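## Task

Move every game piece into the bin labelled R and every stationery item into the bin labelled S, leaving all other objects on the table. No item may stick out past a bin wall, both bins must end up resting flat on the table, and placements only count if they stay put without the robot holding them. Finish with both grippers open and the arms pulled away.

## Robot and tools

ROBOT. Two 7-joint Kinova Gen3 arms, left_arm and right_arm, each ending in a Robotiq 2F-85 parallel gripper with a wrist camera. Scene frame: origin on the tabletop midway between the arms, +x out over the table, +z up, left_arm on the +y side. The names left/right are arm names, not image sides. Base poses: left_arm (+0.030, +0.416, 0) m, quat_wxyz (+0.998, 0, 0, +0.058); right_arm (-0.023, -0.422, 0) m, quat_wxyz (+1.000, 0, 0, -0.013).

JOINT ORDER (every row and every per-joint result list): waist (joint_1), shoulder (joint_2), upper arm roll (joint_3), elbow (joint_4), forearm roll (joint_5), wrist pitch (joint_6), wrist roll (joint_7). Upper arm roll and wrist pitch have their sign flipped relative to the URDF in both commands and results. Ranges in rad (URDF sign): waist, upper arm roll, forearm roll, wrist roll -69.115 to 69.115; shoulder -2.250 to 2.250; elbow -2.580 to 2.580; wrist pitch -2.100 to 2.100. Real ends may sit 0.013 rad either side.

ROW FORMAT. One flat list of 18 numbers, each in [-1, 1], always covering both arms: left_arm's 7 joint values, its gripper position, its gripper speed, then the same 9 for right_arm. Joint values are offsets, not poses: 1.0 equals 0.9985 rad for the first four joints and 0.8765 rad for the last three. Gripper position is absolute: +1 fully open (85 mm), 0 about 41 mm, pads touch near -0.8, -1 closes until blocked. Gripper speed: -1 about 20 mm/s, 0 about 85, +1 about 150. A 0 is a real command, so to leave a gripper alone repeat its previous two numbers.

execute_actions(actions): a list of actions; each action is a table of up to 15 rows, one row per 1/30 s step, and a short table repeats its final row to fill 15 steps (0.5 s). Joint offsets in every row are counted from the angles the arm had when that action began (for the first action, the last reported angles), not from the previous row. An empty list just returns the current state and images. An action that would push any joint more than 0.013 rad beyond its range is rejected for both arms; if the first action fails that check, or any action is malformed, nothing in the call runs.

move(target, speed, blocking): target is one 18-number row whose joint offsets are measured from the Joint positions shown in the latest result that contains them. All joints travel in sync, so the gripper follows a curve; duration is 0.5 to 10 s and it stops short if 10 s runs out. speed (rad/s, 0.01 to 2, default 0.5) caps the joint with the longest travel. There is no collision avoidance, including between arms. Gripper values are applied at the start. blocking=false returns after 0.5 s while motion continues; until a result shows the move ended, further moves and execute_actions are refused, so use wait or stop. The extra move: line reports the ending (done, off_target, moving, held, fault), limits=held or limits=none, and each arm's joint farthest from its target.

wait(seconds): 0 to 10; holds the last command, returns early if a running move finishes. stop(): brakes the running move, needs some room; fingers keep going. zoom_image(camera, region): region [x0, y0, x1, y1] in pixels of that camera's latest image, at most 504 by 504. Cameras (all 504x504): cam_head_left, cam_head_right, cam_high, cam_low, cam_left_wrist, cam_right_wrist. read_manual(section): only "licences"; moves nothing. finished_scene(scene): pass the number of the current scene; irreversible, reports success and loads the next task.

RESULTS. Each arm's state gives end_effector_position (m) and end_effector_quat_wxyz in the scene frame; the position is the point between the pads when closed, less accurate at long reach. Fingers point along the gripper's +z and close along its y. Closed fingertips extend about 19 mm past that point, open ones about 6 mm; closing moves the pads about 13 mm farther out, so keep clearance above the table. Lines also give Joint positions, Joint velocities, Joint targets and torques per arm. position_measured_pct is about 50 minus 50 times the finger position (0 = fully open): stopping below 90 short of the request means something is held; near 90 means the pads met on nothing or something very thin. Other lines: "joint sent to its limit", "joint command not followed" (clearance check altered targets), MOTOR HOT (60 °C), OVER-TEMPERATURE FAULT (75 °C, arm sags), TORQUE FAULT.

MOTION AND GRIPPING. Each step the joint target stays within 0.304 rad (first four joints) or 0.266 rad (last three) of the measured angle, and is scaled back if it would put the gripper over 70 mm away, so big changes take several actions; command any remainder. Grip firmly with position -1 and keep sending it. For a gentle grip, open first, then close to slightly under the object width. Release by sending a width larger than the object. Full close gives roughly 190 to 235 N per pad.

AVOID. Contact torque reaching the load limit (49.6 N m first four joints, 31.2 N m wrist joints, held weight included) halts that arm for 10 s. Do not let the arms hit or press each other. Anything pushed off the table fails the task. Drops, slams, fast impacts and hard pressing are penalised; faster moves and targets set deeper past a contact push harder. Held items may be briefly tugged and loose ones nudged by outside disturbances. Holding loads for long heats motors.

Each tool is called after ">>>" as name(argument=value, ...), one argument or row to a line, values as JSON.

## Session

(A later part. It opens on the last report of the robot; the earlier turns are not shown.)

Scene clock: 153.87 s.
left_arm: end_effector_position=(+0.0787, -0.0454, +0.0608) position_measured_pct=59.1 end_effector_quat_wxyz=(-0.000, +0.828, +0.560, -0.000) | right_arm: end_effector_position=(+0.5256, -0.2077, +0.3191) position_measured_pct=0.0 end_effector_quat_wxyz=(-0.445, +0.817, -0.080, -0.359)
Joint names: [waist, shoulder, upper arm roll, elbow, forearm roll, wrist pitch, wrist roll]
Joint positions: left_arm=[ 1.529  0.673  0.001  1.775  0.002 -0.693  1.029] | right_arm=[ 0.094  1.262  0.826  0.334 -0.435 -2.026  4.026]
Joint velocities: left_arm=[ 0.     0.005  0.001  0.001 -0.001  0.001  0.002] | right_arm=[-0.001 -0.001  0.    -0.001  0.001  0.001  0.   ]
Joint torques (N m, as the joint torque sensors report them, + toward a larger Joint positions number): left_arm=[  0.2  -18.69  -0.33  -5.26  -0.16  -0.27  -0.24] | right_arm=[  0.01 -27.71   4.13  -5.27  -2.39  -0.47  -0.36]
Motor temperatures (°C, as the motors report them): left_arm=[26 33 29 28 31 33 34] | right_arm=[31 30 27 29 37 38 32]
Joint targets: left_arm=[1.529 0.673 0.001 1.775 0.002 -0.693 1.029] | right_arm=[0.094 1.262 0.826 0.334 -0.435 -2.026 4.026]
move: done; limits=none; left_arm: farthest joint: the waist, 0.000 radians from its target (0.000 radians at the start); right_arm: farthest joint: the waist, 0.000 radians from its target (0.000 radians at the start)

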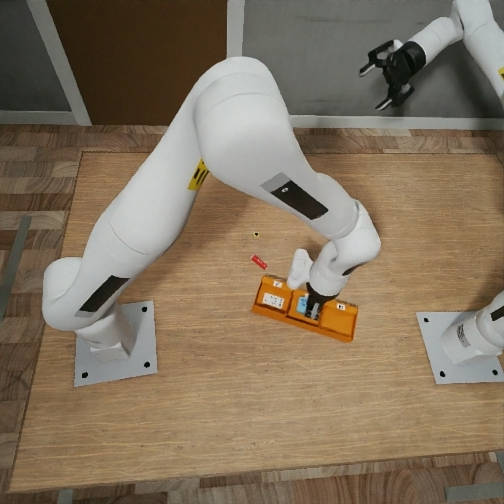

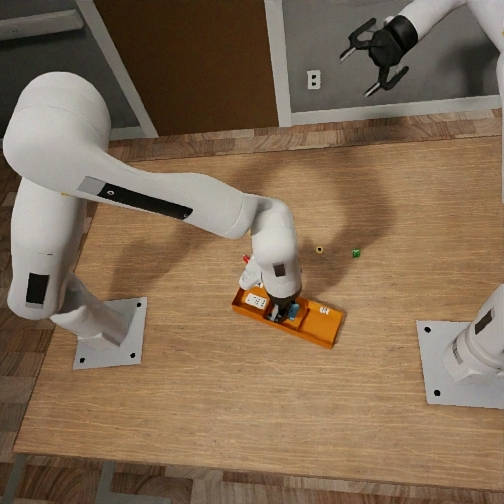

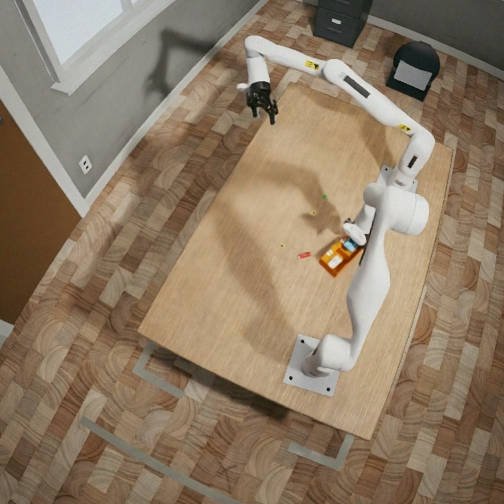

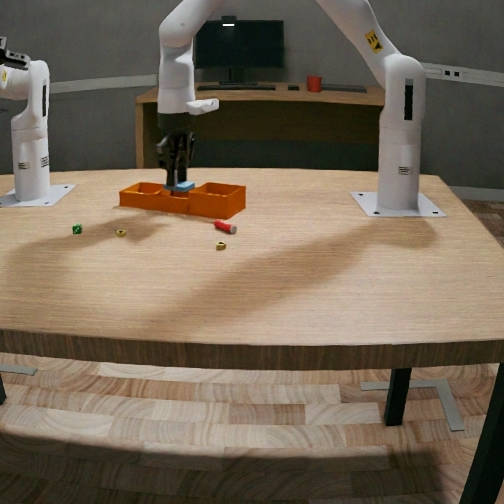

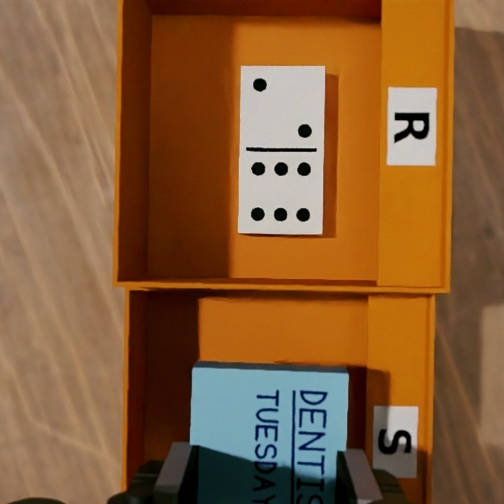

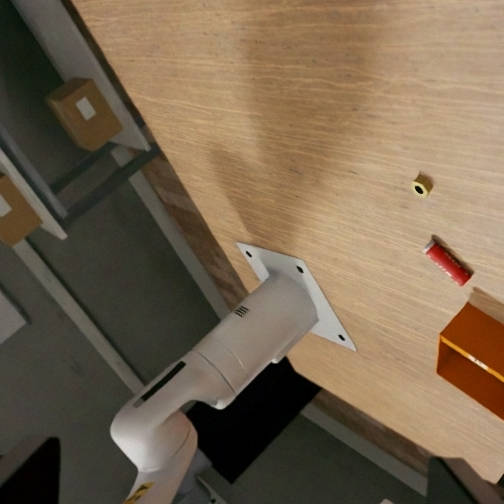

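>>> move(
  target=[0.006,-0.005,0,0.013,0,0.009,0,-1,0.5, 0,0,0,0,0,0,0,1,0],
  speed=0.2,
)

>>> move(
  target=[0,0,0,0,0,0,0,0.05,0, 0,0,0,0,0,0,0,1,0],
)

>>> move(
  target=[0,-0.12,0,-0.05,0,-0.19,0,0.05,0, 0,0,0,0,0,0,0,1,0],
  speed=0.8,
)

Scene clock: 163.63 s.
left_arm: end_effector_position=(+0.0755, -0.0421, +0.0605) position_measured_pct=59.1 end_effector_quat_wxyz=(-0.000, +0.830, +0.558, -0.000) | right_arm: end_effector_position=(+0.5256, -0.2077, +0.3191) position_measured_pct=0.0 end_effector_quat_wxyz=(-0.445, +0.817, -0.080, -0.359)
Joint names: [waist, shoulder, upper arm roll, elbow, forearm roll, wrist pitch, wrist roll]
Joint positions: left_arm=[ 1.535  0.668  0.001  1.788  0.002 -0.685  1.029] | right_arm=[ 0.094  1.262  0.826  0.334 -0.435 -2.026  4.026]
Joint velocities: left_arm=[ 0.001 -0.001 -0.     0.001  0.002  0.    -0.002] | right_arm=[ 0.    -0.002  0.    -0.     0.002  0.     0.   ]
Joint torques (N m, as the joint torque sensors report them, + toward a larger Joint positions number): left_arm=[  0.01 -18.4   -0.19  -5.13  -0.19  -0.3   -0.23] | right_arm=[  0.11 -27.47   4.03  -5.03  -2.36  -0.46  -0.31]
Motor temperatures (°C, as the motors report them): left_arm=[26 34 29 28 31 33 34] | right_arm=[31 30 27 29 37 38 32]
Joint targets: left_arm=[1.535 0.668 0.001 1.788 0.002 -0.685 1.029] | right_arm=[0.094 1.262 0.826 0.334 -0.435 -2.026 4.026]
move: done; limits=none; left_arm: farthest joint: the waist, 0.000 radians from its target (0.006 radians at the start); right_arm: farthest joint: the waist, 0.000 radians from its target (0.000 radians at the start)

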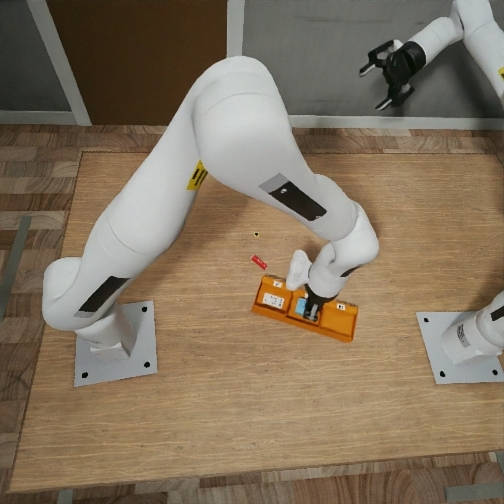

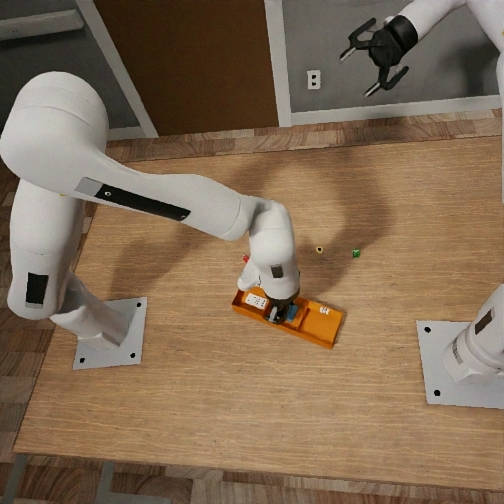

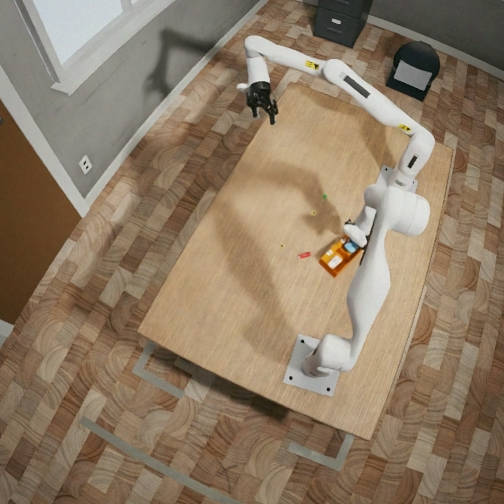

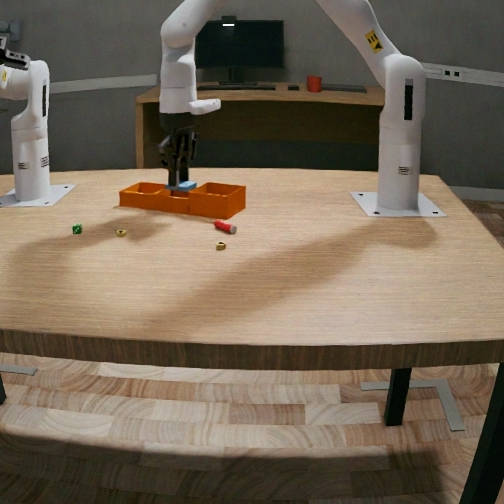

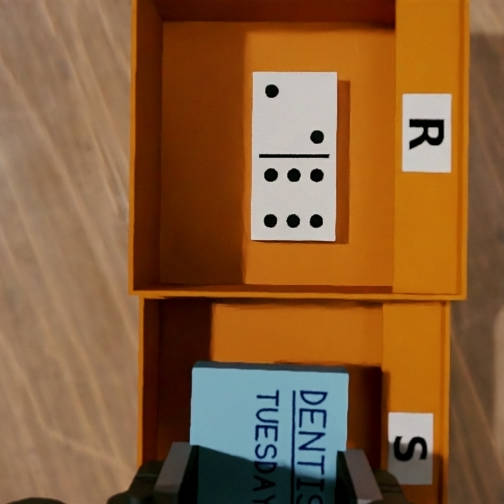

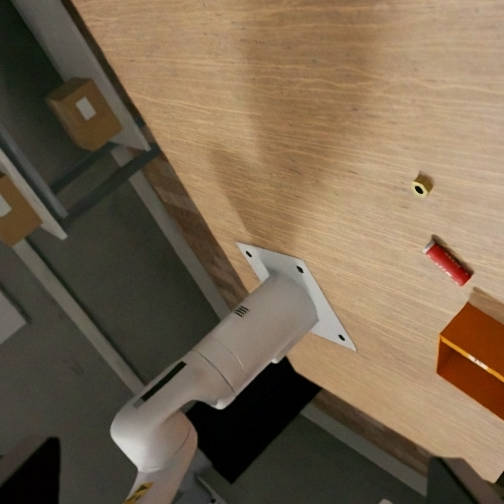

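Scene clock: 164.13 s.
left_arm: end_effector_position=(+0.0755, -0.0421, +0.0605) position_measured_pct=47.6 end_effector_quat_wxyz=(-0.000, +0.830, +0.558, -0.000) | right_arm: end_effector_position=(+0.5256, -0.2077, +0.3191) position_measured_pct=0.0 end_effector_quat_wxyz=(-0.445, +0.817, -0.080, -0.359)
Joint names: [waist, shoulder, upper arm roll, elbow, forearm roll, wrist pitch, wrist roll]
Joint positions: left_arm=[ 1.535  0.668  0.001  1.788  0.002 -0.685  1.029] | right_arm=[ 0.094  1.262  0.826  0.334 -0.435 -2.026  4.026]
Joint velocities: left_arm=[ 0.     0.     0.     0.    -0.001  0.     0.001] | right_arm=[ 0.001 -0.     0.     0.    -0.     0.001 -0.   ]
Joint torques (N m, as the joint torque sensors report them, + toward a larger Joint positions number): left_arm=[  0.12 -18.31  -0.2   -5.1   -0.23  -0.16  -0.26] | right_arm=[  0.18 -27.66   4.12  -5.28  -2.37  -0.45  -0.4 ]
Motor temperatures (°C, as the motors report them): left_arm=[26 34 29 28 31 33 34] | right_arm=[31 30 27 29 37 38 32]
Joint targets: left_arm=[1.535 0.668 0.001 1.788 0.002 -0.685 1.029] | right_arm=[0.094 1.262 0.826 0.334 -0.435 -2.026 4.026]
move: done; limits=none; left_arm: farthest joint: the waist, 0.000 radians from its target (0.000 radians at the start); right_arm: farthest joint: the waist, 0.000 radians from its target (0.000 radians at the start)

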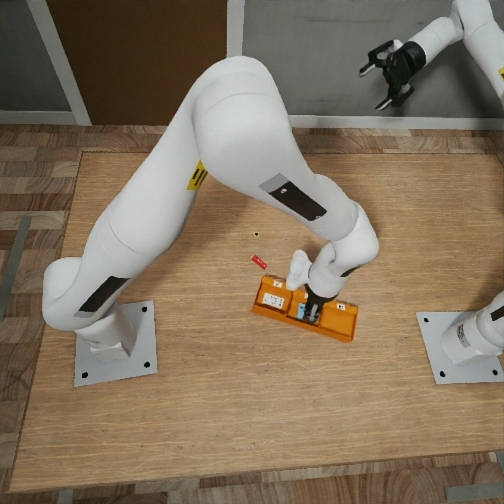

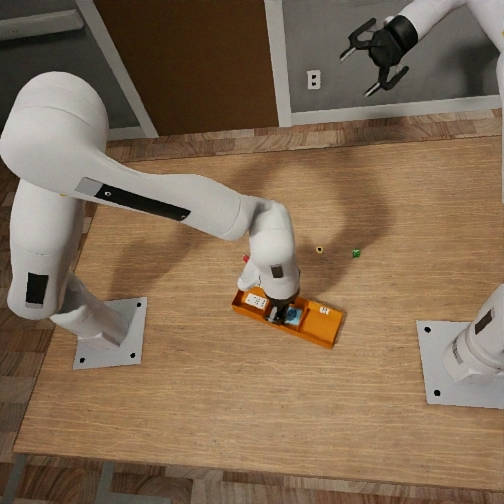

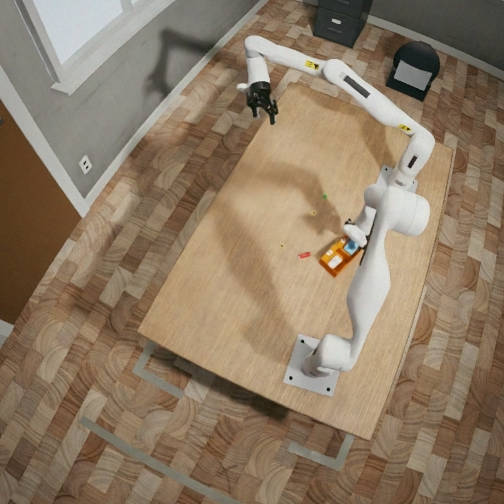

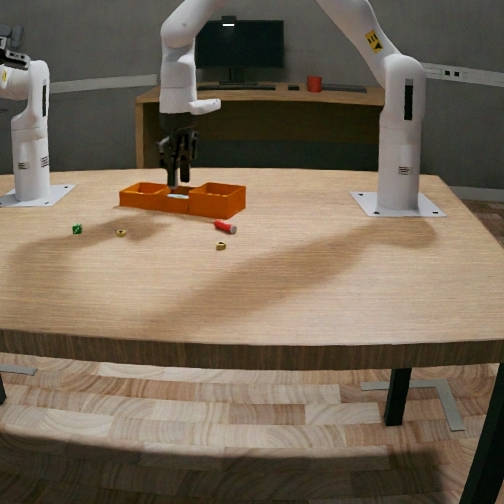

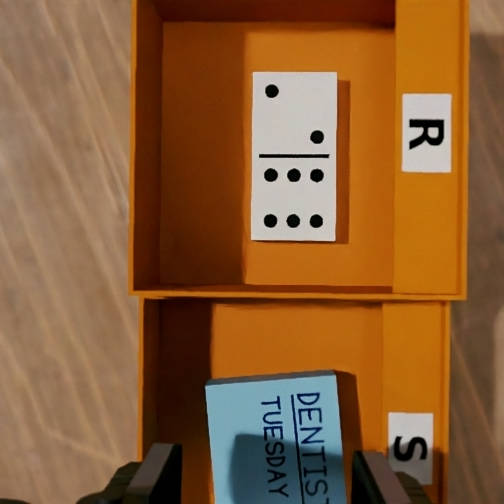

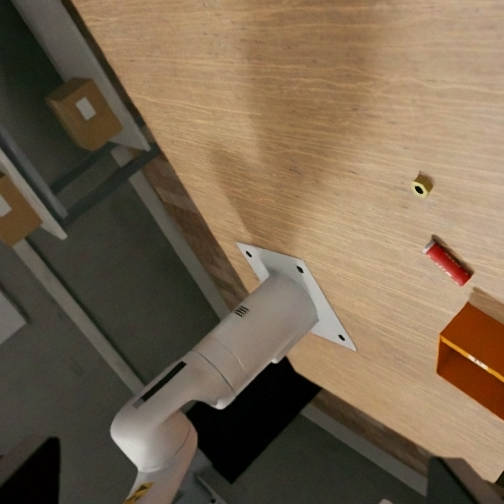

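Scene clock: 165.03 s.
left_arm: end_effector_position=(+0.0750, -0.0400, +0.1262) position_measured_pct=47.6 end_effector_quat_wxyz=(+0.001, +0.830, +0.558, -0.001) | right_arm: end_effector_position=(+0.5256, -0.2077, +0.3191) position_measured_pct=0.0 end_effector_quat_wxyz=(-0.445, +0.816, -0.080, -0.359)
Joint names: [waist, shoulder, upper arm roll, elbow, forearm roll, wrist pitch, wrist roll]
Joint positions: left_arm=[ 1.535  0.548  0.001  1.738  0.002 -0.852  1.029] | right_arm=[ 0.094  1.262  0.826  0.334 -0.435 -2.026  4.026]
Joint velocities: left_arm=[0.    0.001 0.    0.    0.    0.    0.   ] | right_arm=[ 0.    -0.001  0.     0.001  0.     0.001  0.   ]
Joint torques (N m, as the joint torque sensors report them, + toward a larger Joint positions number): left_arm=[  0.04 -18.06  -0.19  -6.33  -0.14  -0.21  -0.24] | right_arm=[  0.16 -27.53   4.08  -5.27  -2.33  -0.54  -0.33]
Motor temperatures (°C, as the motors report them): left_arm=[26 34 29 28 31 33 34] | right_arm=[31 30 27 29 37 38 32]
Joint targets: left_arm=[1.535 0.548 0.001 1.738 0.002 -0.852 1.029] | right_arm=[0.094 1.262 0.826 0.334 -0.435 -2.026 4.026]
move: done; limits=none; left_arm: farthest joint: the waist, 0.000 radians from its target (0.000 radians at the start); right_arm: farthest joint: the waist, 0.000 radians from its target (0.000 radians at the start)

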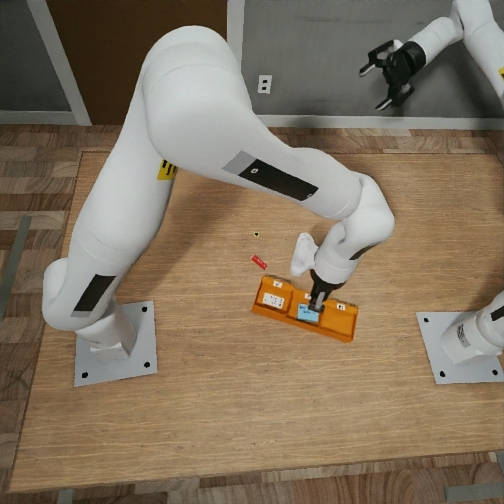

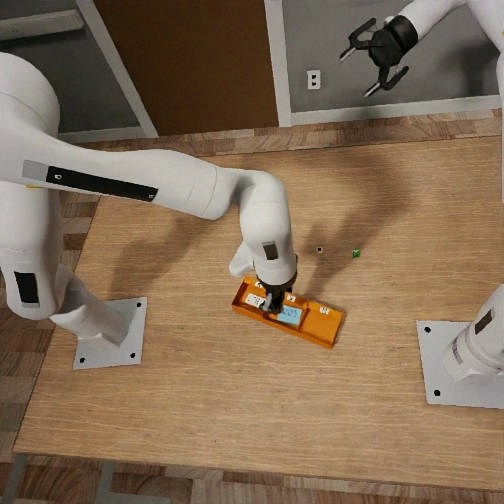

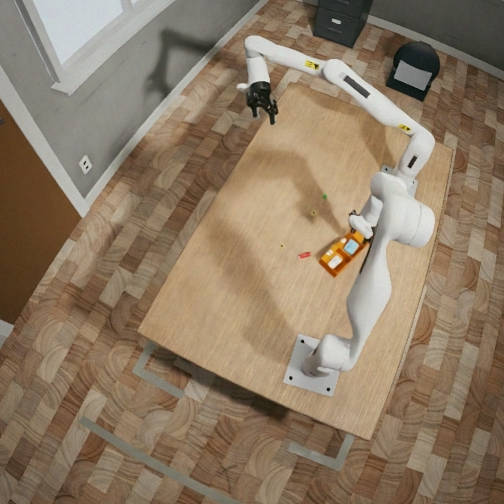

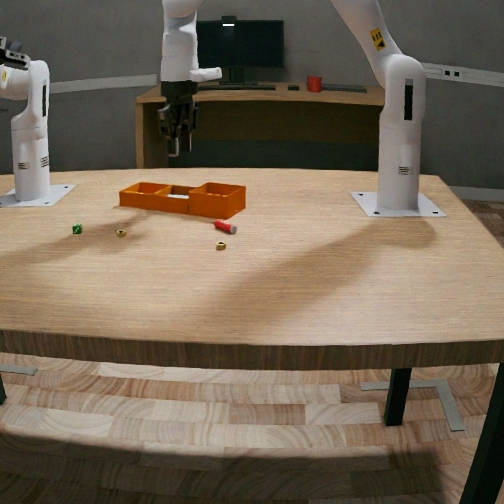

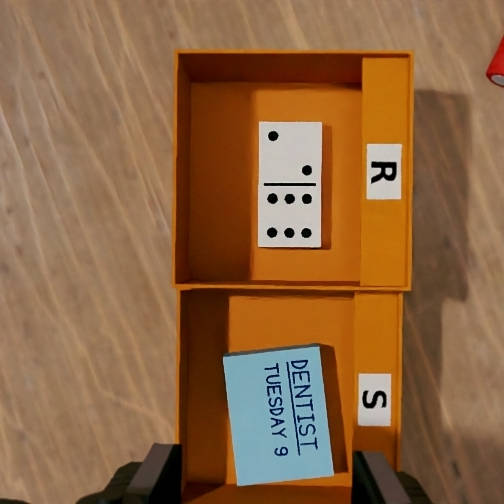

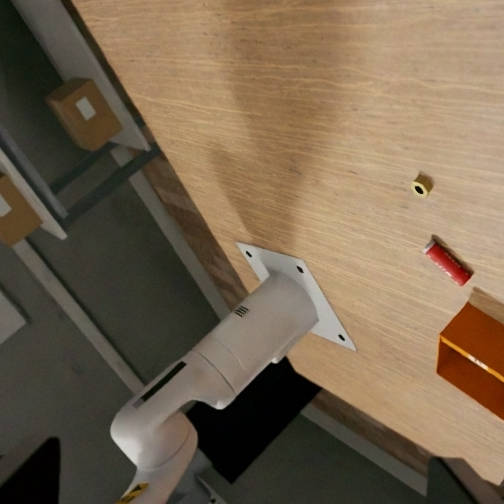

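>>> move(
  target=[0,0,0,0,0,0,0,0.05,0, 0.7,-0.2,0,0,0,0,0,1,0],
  speed=1,
)

>>> move(
  target=[-0.224,0.521,0,-0.993,0,-0.541,0,0.3,0, 0,0,0,0,0,0,0,1,0],
  speed=1,
)

Scene clock: 181.53 s.
left_arm: end_effector_position=(+0.0750, -0.0400, +0.1262) position_measured_pct=47.6 end_effector_quat_wxyz=(+0.001, +0.830, +0.558, -0.001) | right_arm: end_effector_position=(+0.5229, -0.5985, +0.4214) position_measured_pct=0.0 end_effector_quat_wxyz=(-0.508, +0.788, -0.330, -0.108)
Joint names: [waist, shoulder, upper arm roll, elbow, forearm roll, wrist pitch, wrist roll]
Joint positions: left_arm=[ 1.535  0.548  0.001  1.738  0.002 -0.852  1.029] | right_arm=[ 0.793  1.063  0.826  0.334 -0.435 -2.026  4.026]
Joint velocities: left_arm=[-0.    -0.     0.001  0.     0.001 -0.     0.   ] | right_arm=[ 0.003 -0.002 -0.     0.    -0.001  0.     0.   ]
Joint torques (N m, as the joint torque sensors report them, + toward a larger Joint positions number): left_arm=[  0.04 -17.41  -0.3   -6.21  -0.19  -0.24  -0.26] | right_arm=[ -0.14 -25.87   3.79  -5.72  -2.37   0.02  -0.27]
Motor temperatures (°C, as the motors report them): left_arm=[26 34 29 28 31 33 34] | right_arm=[31 30 27 29 37 38 32]
Joint targets: left_arm=[1.535 0.548 0.001 1.738 0.002 -0.852 1.029] | right_arm=[0.793 1.062 0.826 0.334 -0.435 -2.026 4.026]
move: done; limits=none; left_arm: farthest joint: the waist, 0.000 radians from its target (0.000 radians at the start); right_arm: farthest joint: the waist, 0.000 radians from its target (0.699 radians at the start)

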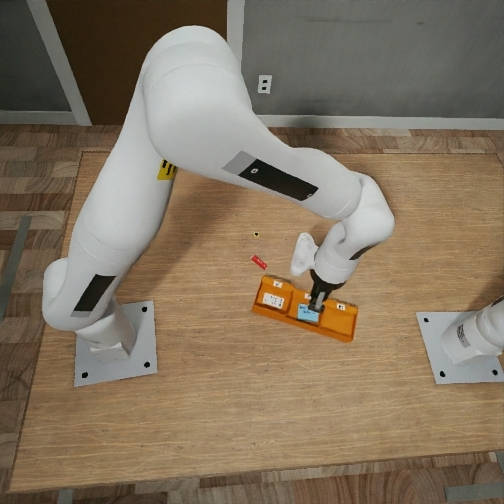

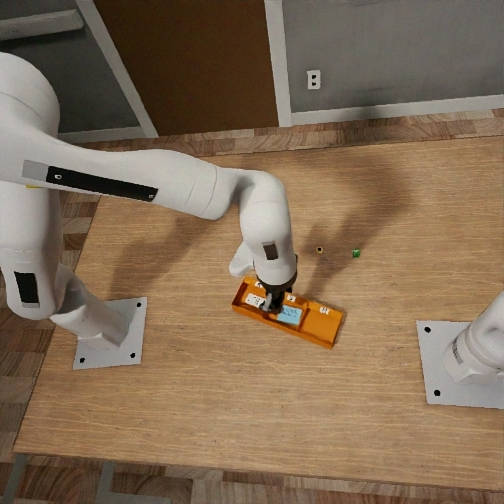

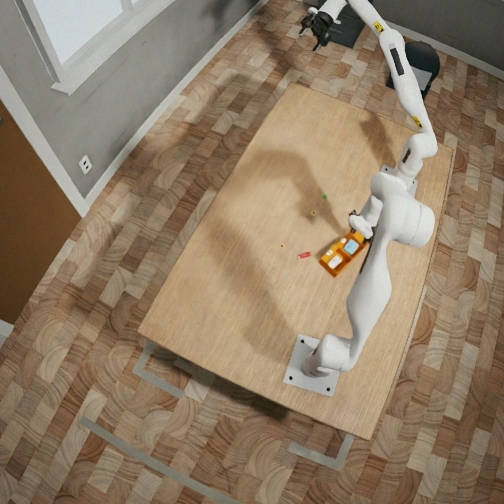

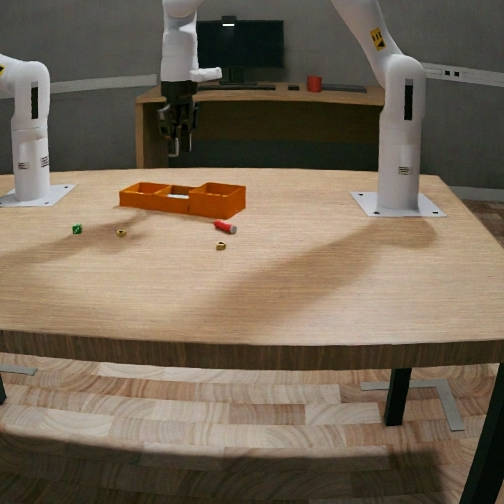

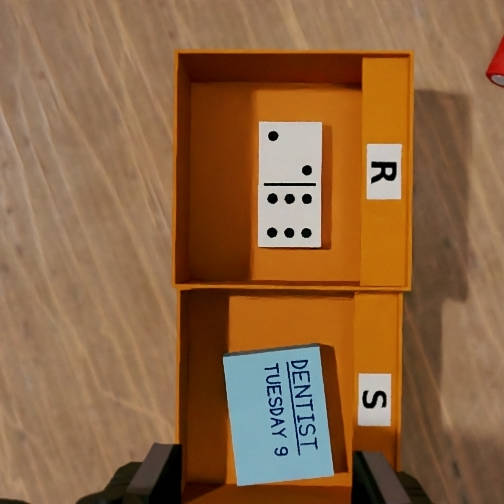

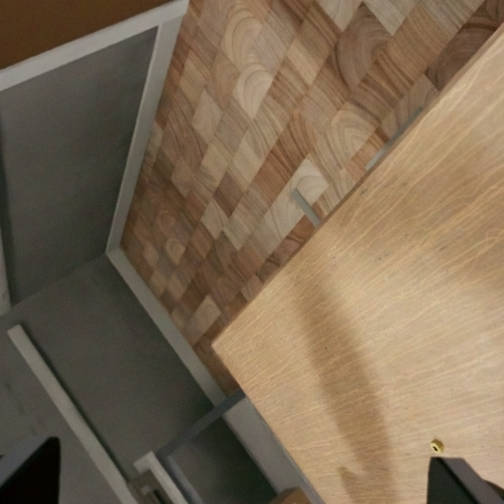

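Scene clock: 183.27 s.
left_arm: end_effector_position=(+0.2543, -0.2201, +0.1000) position_measured_pct=34.9 end_effector_quat_wxyz=(+0.000, +0.763, +0.646, -0.000) | right_arm: end_effector_position=(+0.5229, -0.5985, +0.4214) position_measured_pct=0.0 end_effector_quat_wxyz=(-0.508, +0.788, -0.330, -0.108)
Joint names: [waist, shoulder, upper arm roll, elbow, forearm roll, wrist pitch, wrist roll]
Joint positions: left_arm=[ 1.311  1.068  0.001  0.747  0.002 -1.326  1.029] | right_arm=[ 0.793  1.063  0.826  0.334 -0.435 -2.026  4.026]
Joint velocities: left_arm=[-0.001  0.002  0.    -0.     0.001 -0.001  0.001] | right_arm=[-0.001  0.    -0.     0.    -0.002  0.001 -0.   ]
Joint torques (N m, as the joint torque sensors report them, + toward a larger Joint positions number): left_arm=[  0.27 -26.24  -0.53  -8.12  -0.19  -0.27  -0.26] | right_arm=[  0.02 -26.     3.69  -5.66  -2.22   0.06  -0.36]
Motor temperatures (°C, as the motors report them): left_arm=[26 34 29 28 31 33 34] | right_arm=[31 30 27 29 37 38 32]
Joint targets: left_arm=[1.311 1.069 0.001 0.747 0.002 -1.326 1.029] | right_arm=[0.793 1.063 0.826 0.334 -0.435 -2.026 4.026]
move: done; limits=none; left_arm: farthest joint: the elbow, 0.001 radians from its target (0.992 radians at the start); right_arm: farthest joint: the waist, 0.000 radians from its target (0.000 radians at the start)

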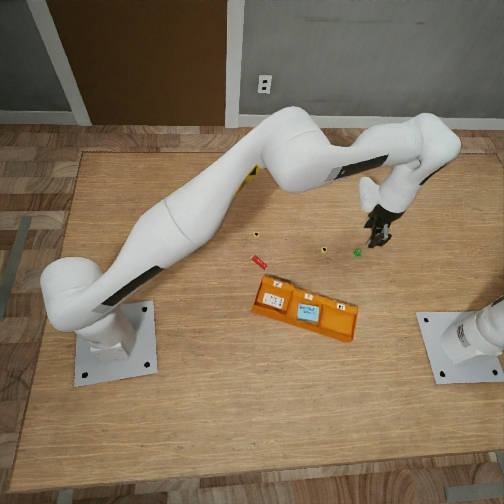

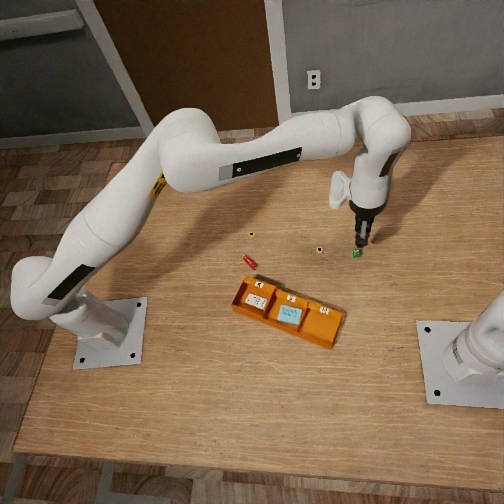

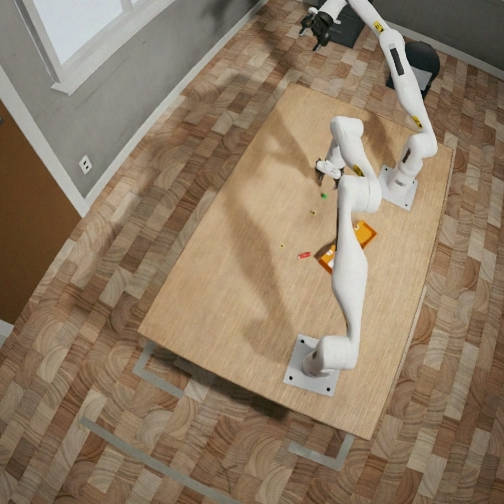

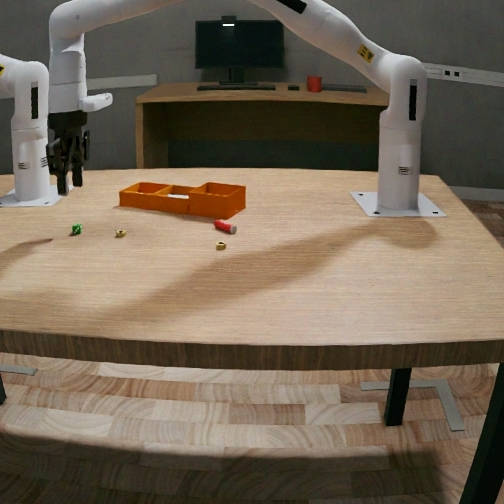

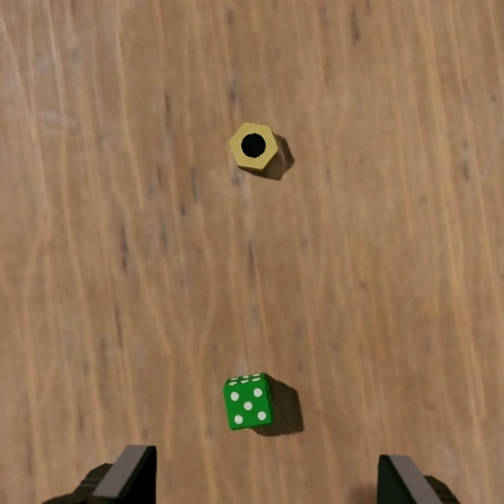

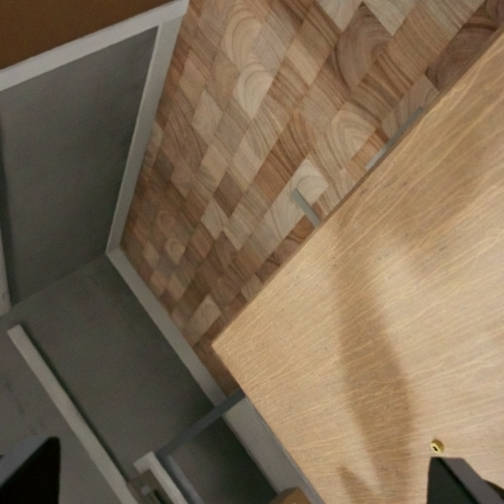

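>>> move(
  target=[0.009,0.04,0,0.077,0,0.133,0.16,0.3,0, 0,0,0,0,0,0,0,1,0],
  speed=0.8,
)

Scene clock: 187.57 s.
left_arm: end_effector_position=(+0.2475, -0.2191, +0.0501) position_measured_pct=34.9 end_effector_quat_wxyz=(-0.000, +0.719, +0.695, -0.000) | right_arm: end_effector_position=(+0.5229, -0.5985, +0.4214) position_measured_pct=0.0 end_effector_quat_wxyz=(-0.508, +0.788, -0.330, -0.108)
Joint names: [waist, shoulder, upper arm roll, elbow, forearm roll, wrist pitch, wrist roll]
Joint positions: left_arm=[ 1.32   1.108  0.001  0.824  0.002 -1.209  1.169] | right_arm=[ 0.793  1.063  0.826  0.334 -0.435 -2.026  4.026]
Joint velocities: left_arm=[-0.    -0.001 -0.     0.    -0.     0.001  0.   ] | right_arm=[-0.001  0.    -0.    -0.     0.001  0.001 -0.   ]
Joint torques (N m, as the joint torque sensors report them, + toward a larger Joint positions number): left_arm=[  0.12 -26.63  -0.51  -7.67  -0.15  -0.32  -0.34] | right_arm=[  0.09 -25.92   3.8   -5.6   -2.28  -0.05  -0.38]
Motor temperatures (°C, as the motors report them): left_arm=[26 34 29 28 31 33 34] | right_arm=[31 30 27 29 37 38 32]
Joint targets: left_arm=[1.320 1.108 0.001 0.824 0.002 -1.209 1.169] | right_arm=[0.793 1.063 0.826 0.334 -0.435 -2.026 4.026]
move: done; limits=none; left_arm: farthest joint: the waist, 0.000 radians from its target (0.009 radians at the start); right_arm: farthest joint: the waist, 0.000 radians from its target (0.000 radians at the start)

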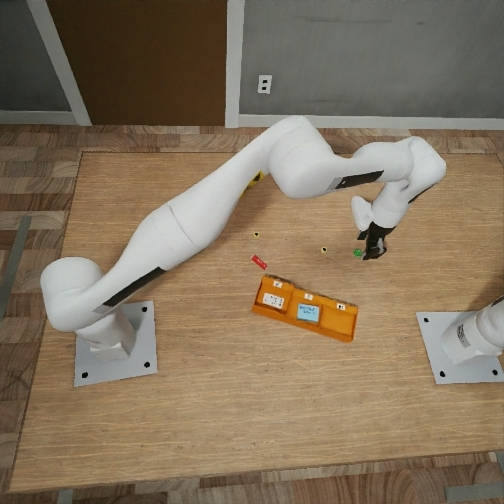

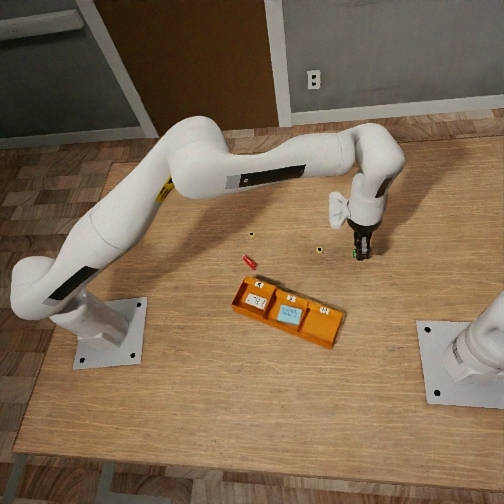

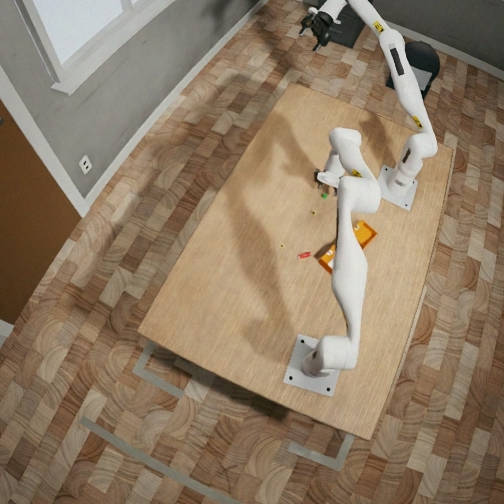

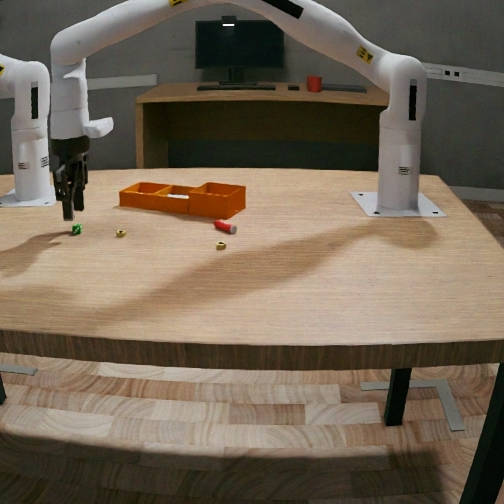

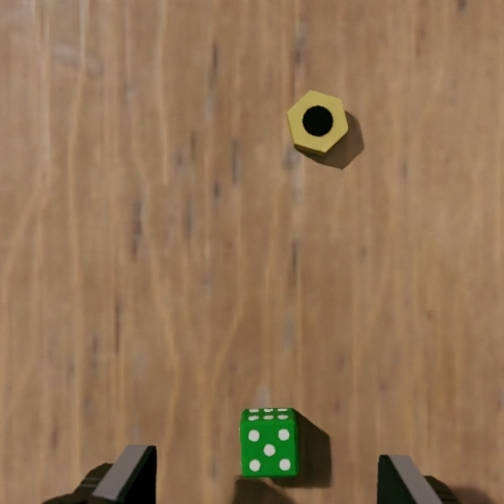

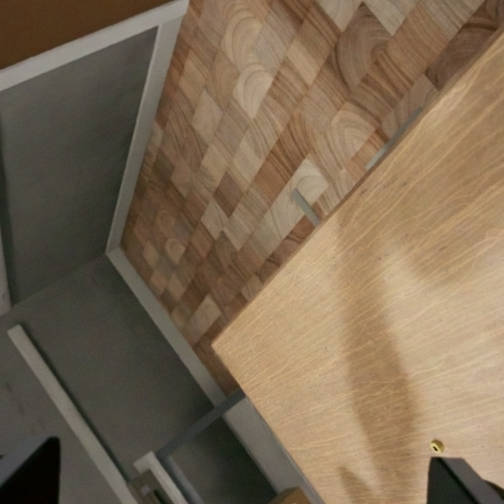

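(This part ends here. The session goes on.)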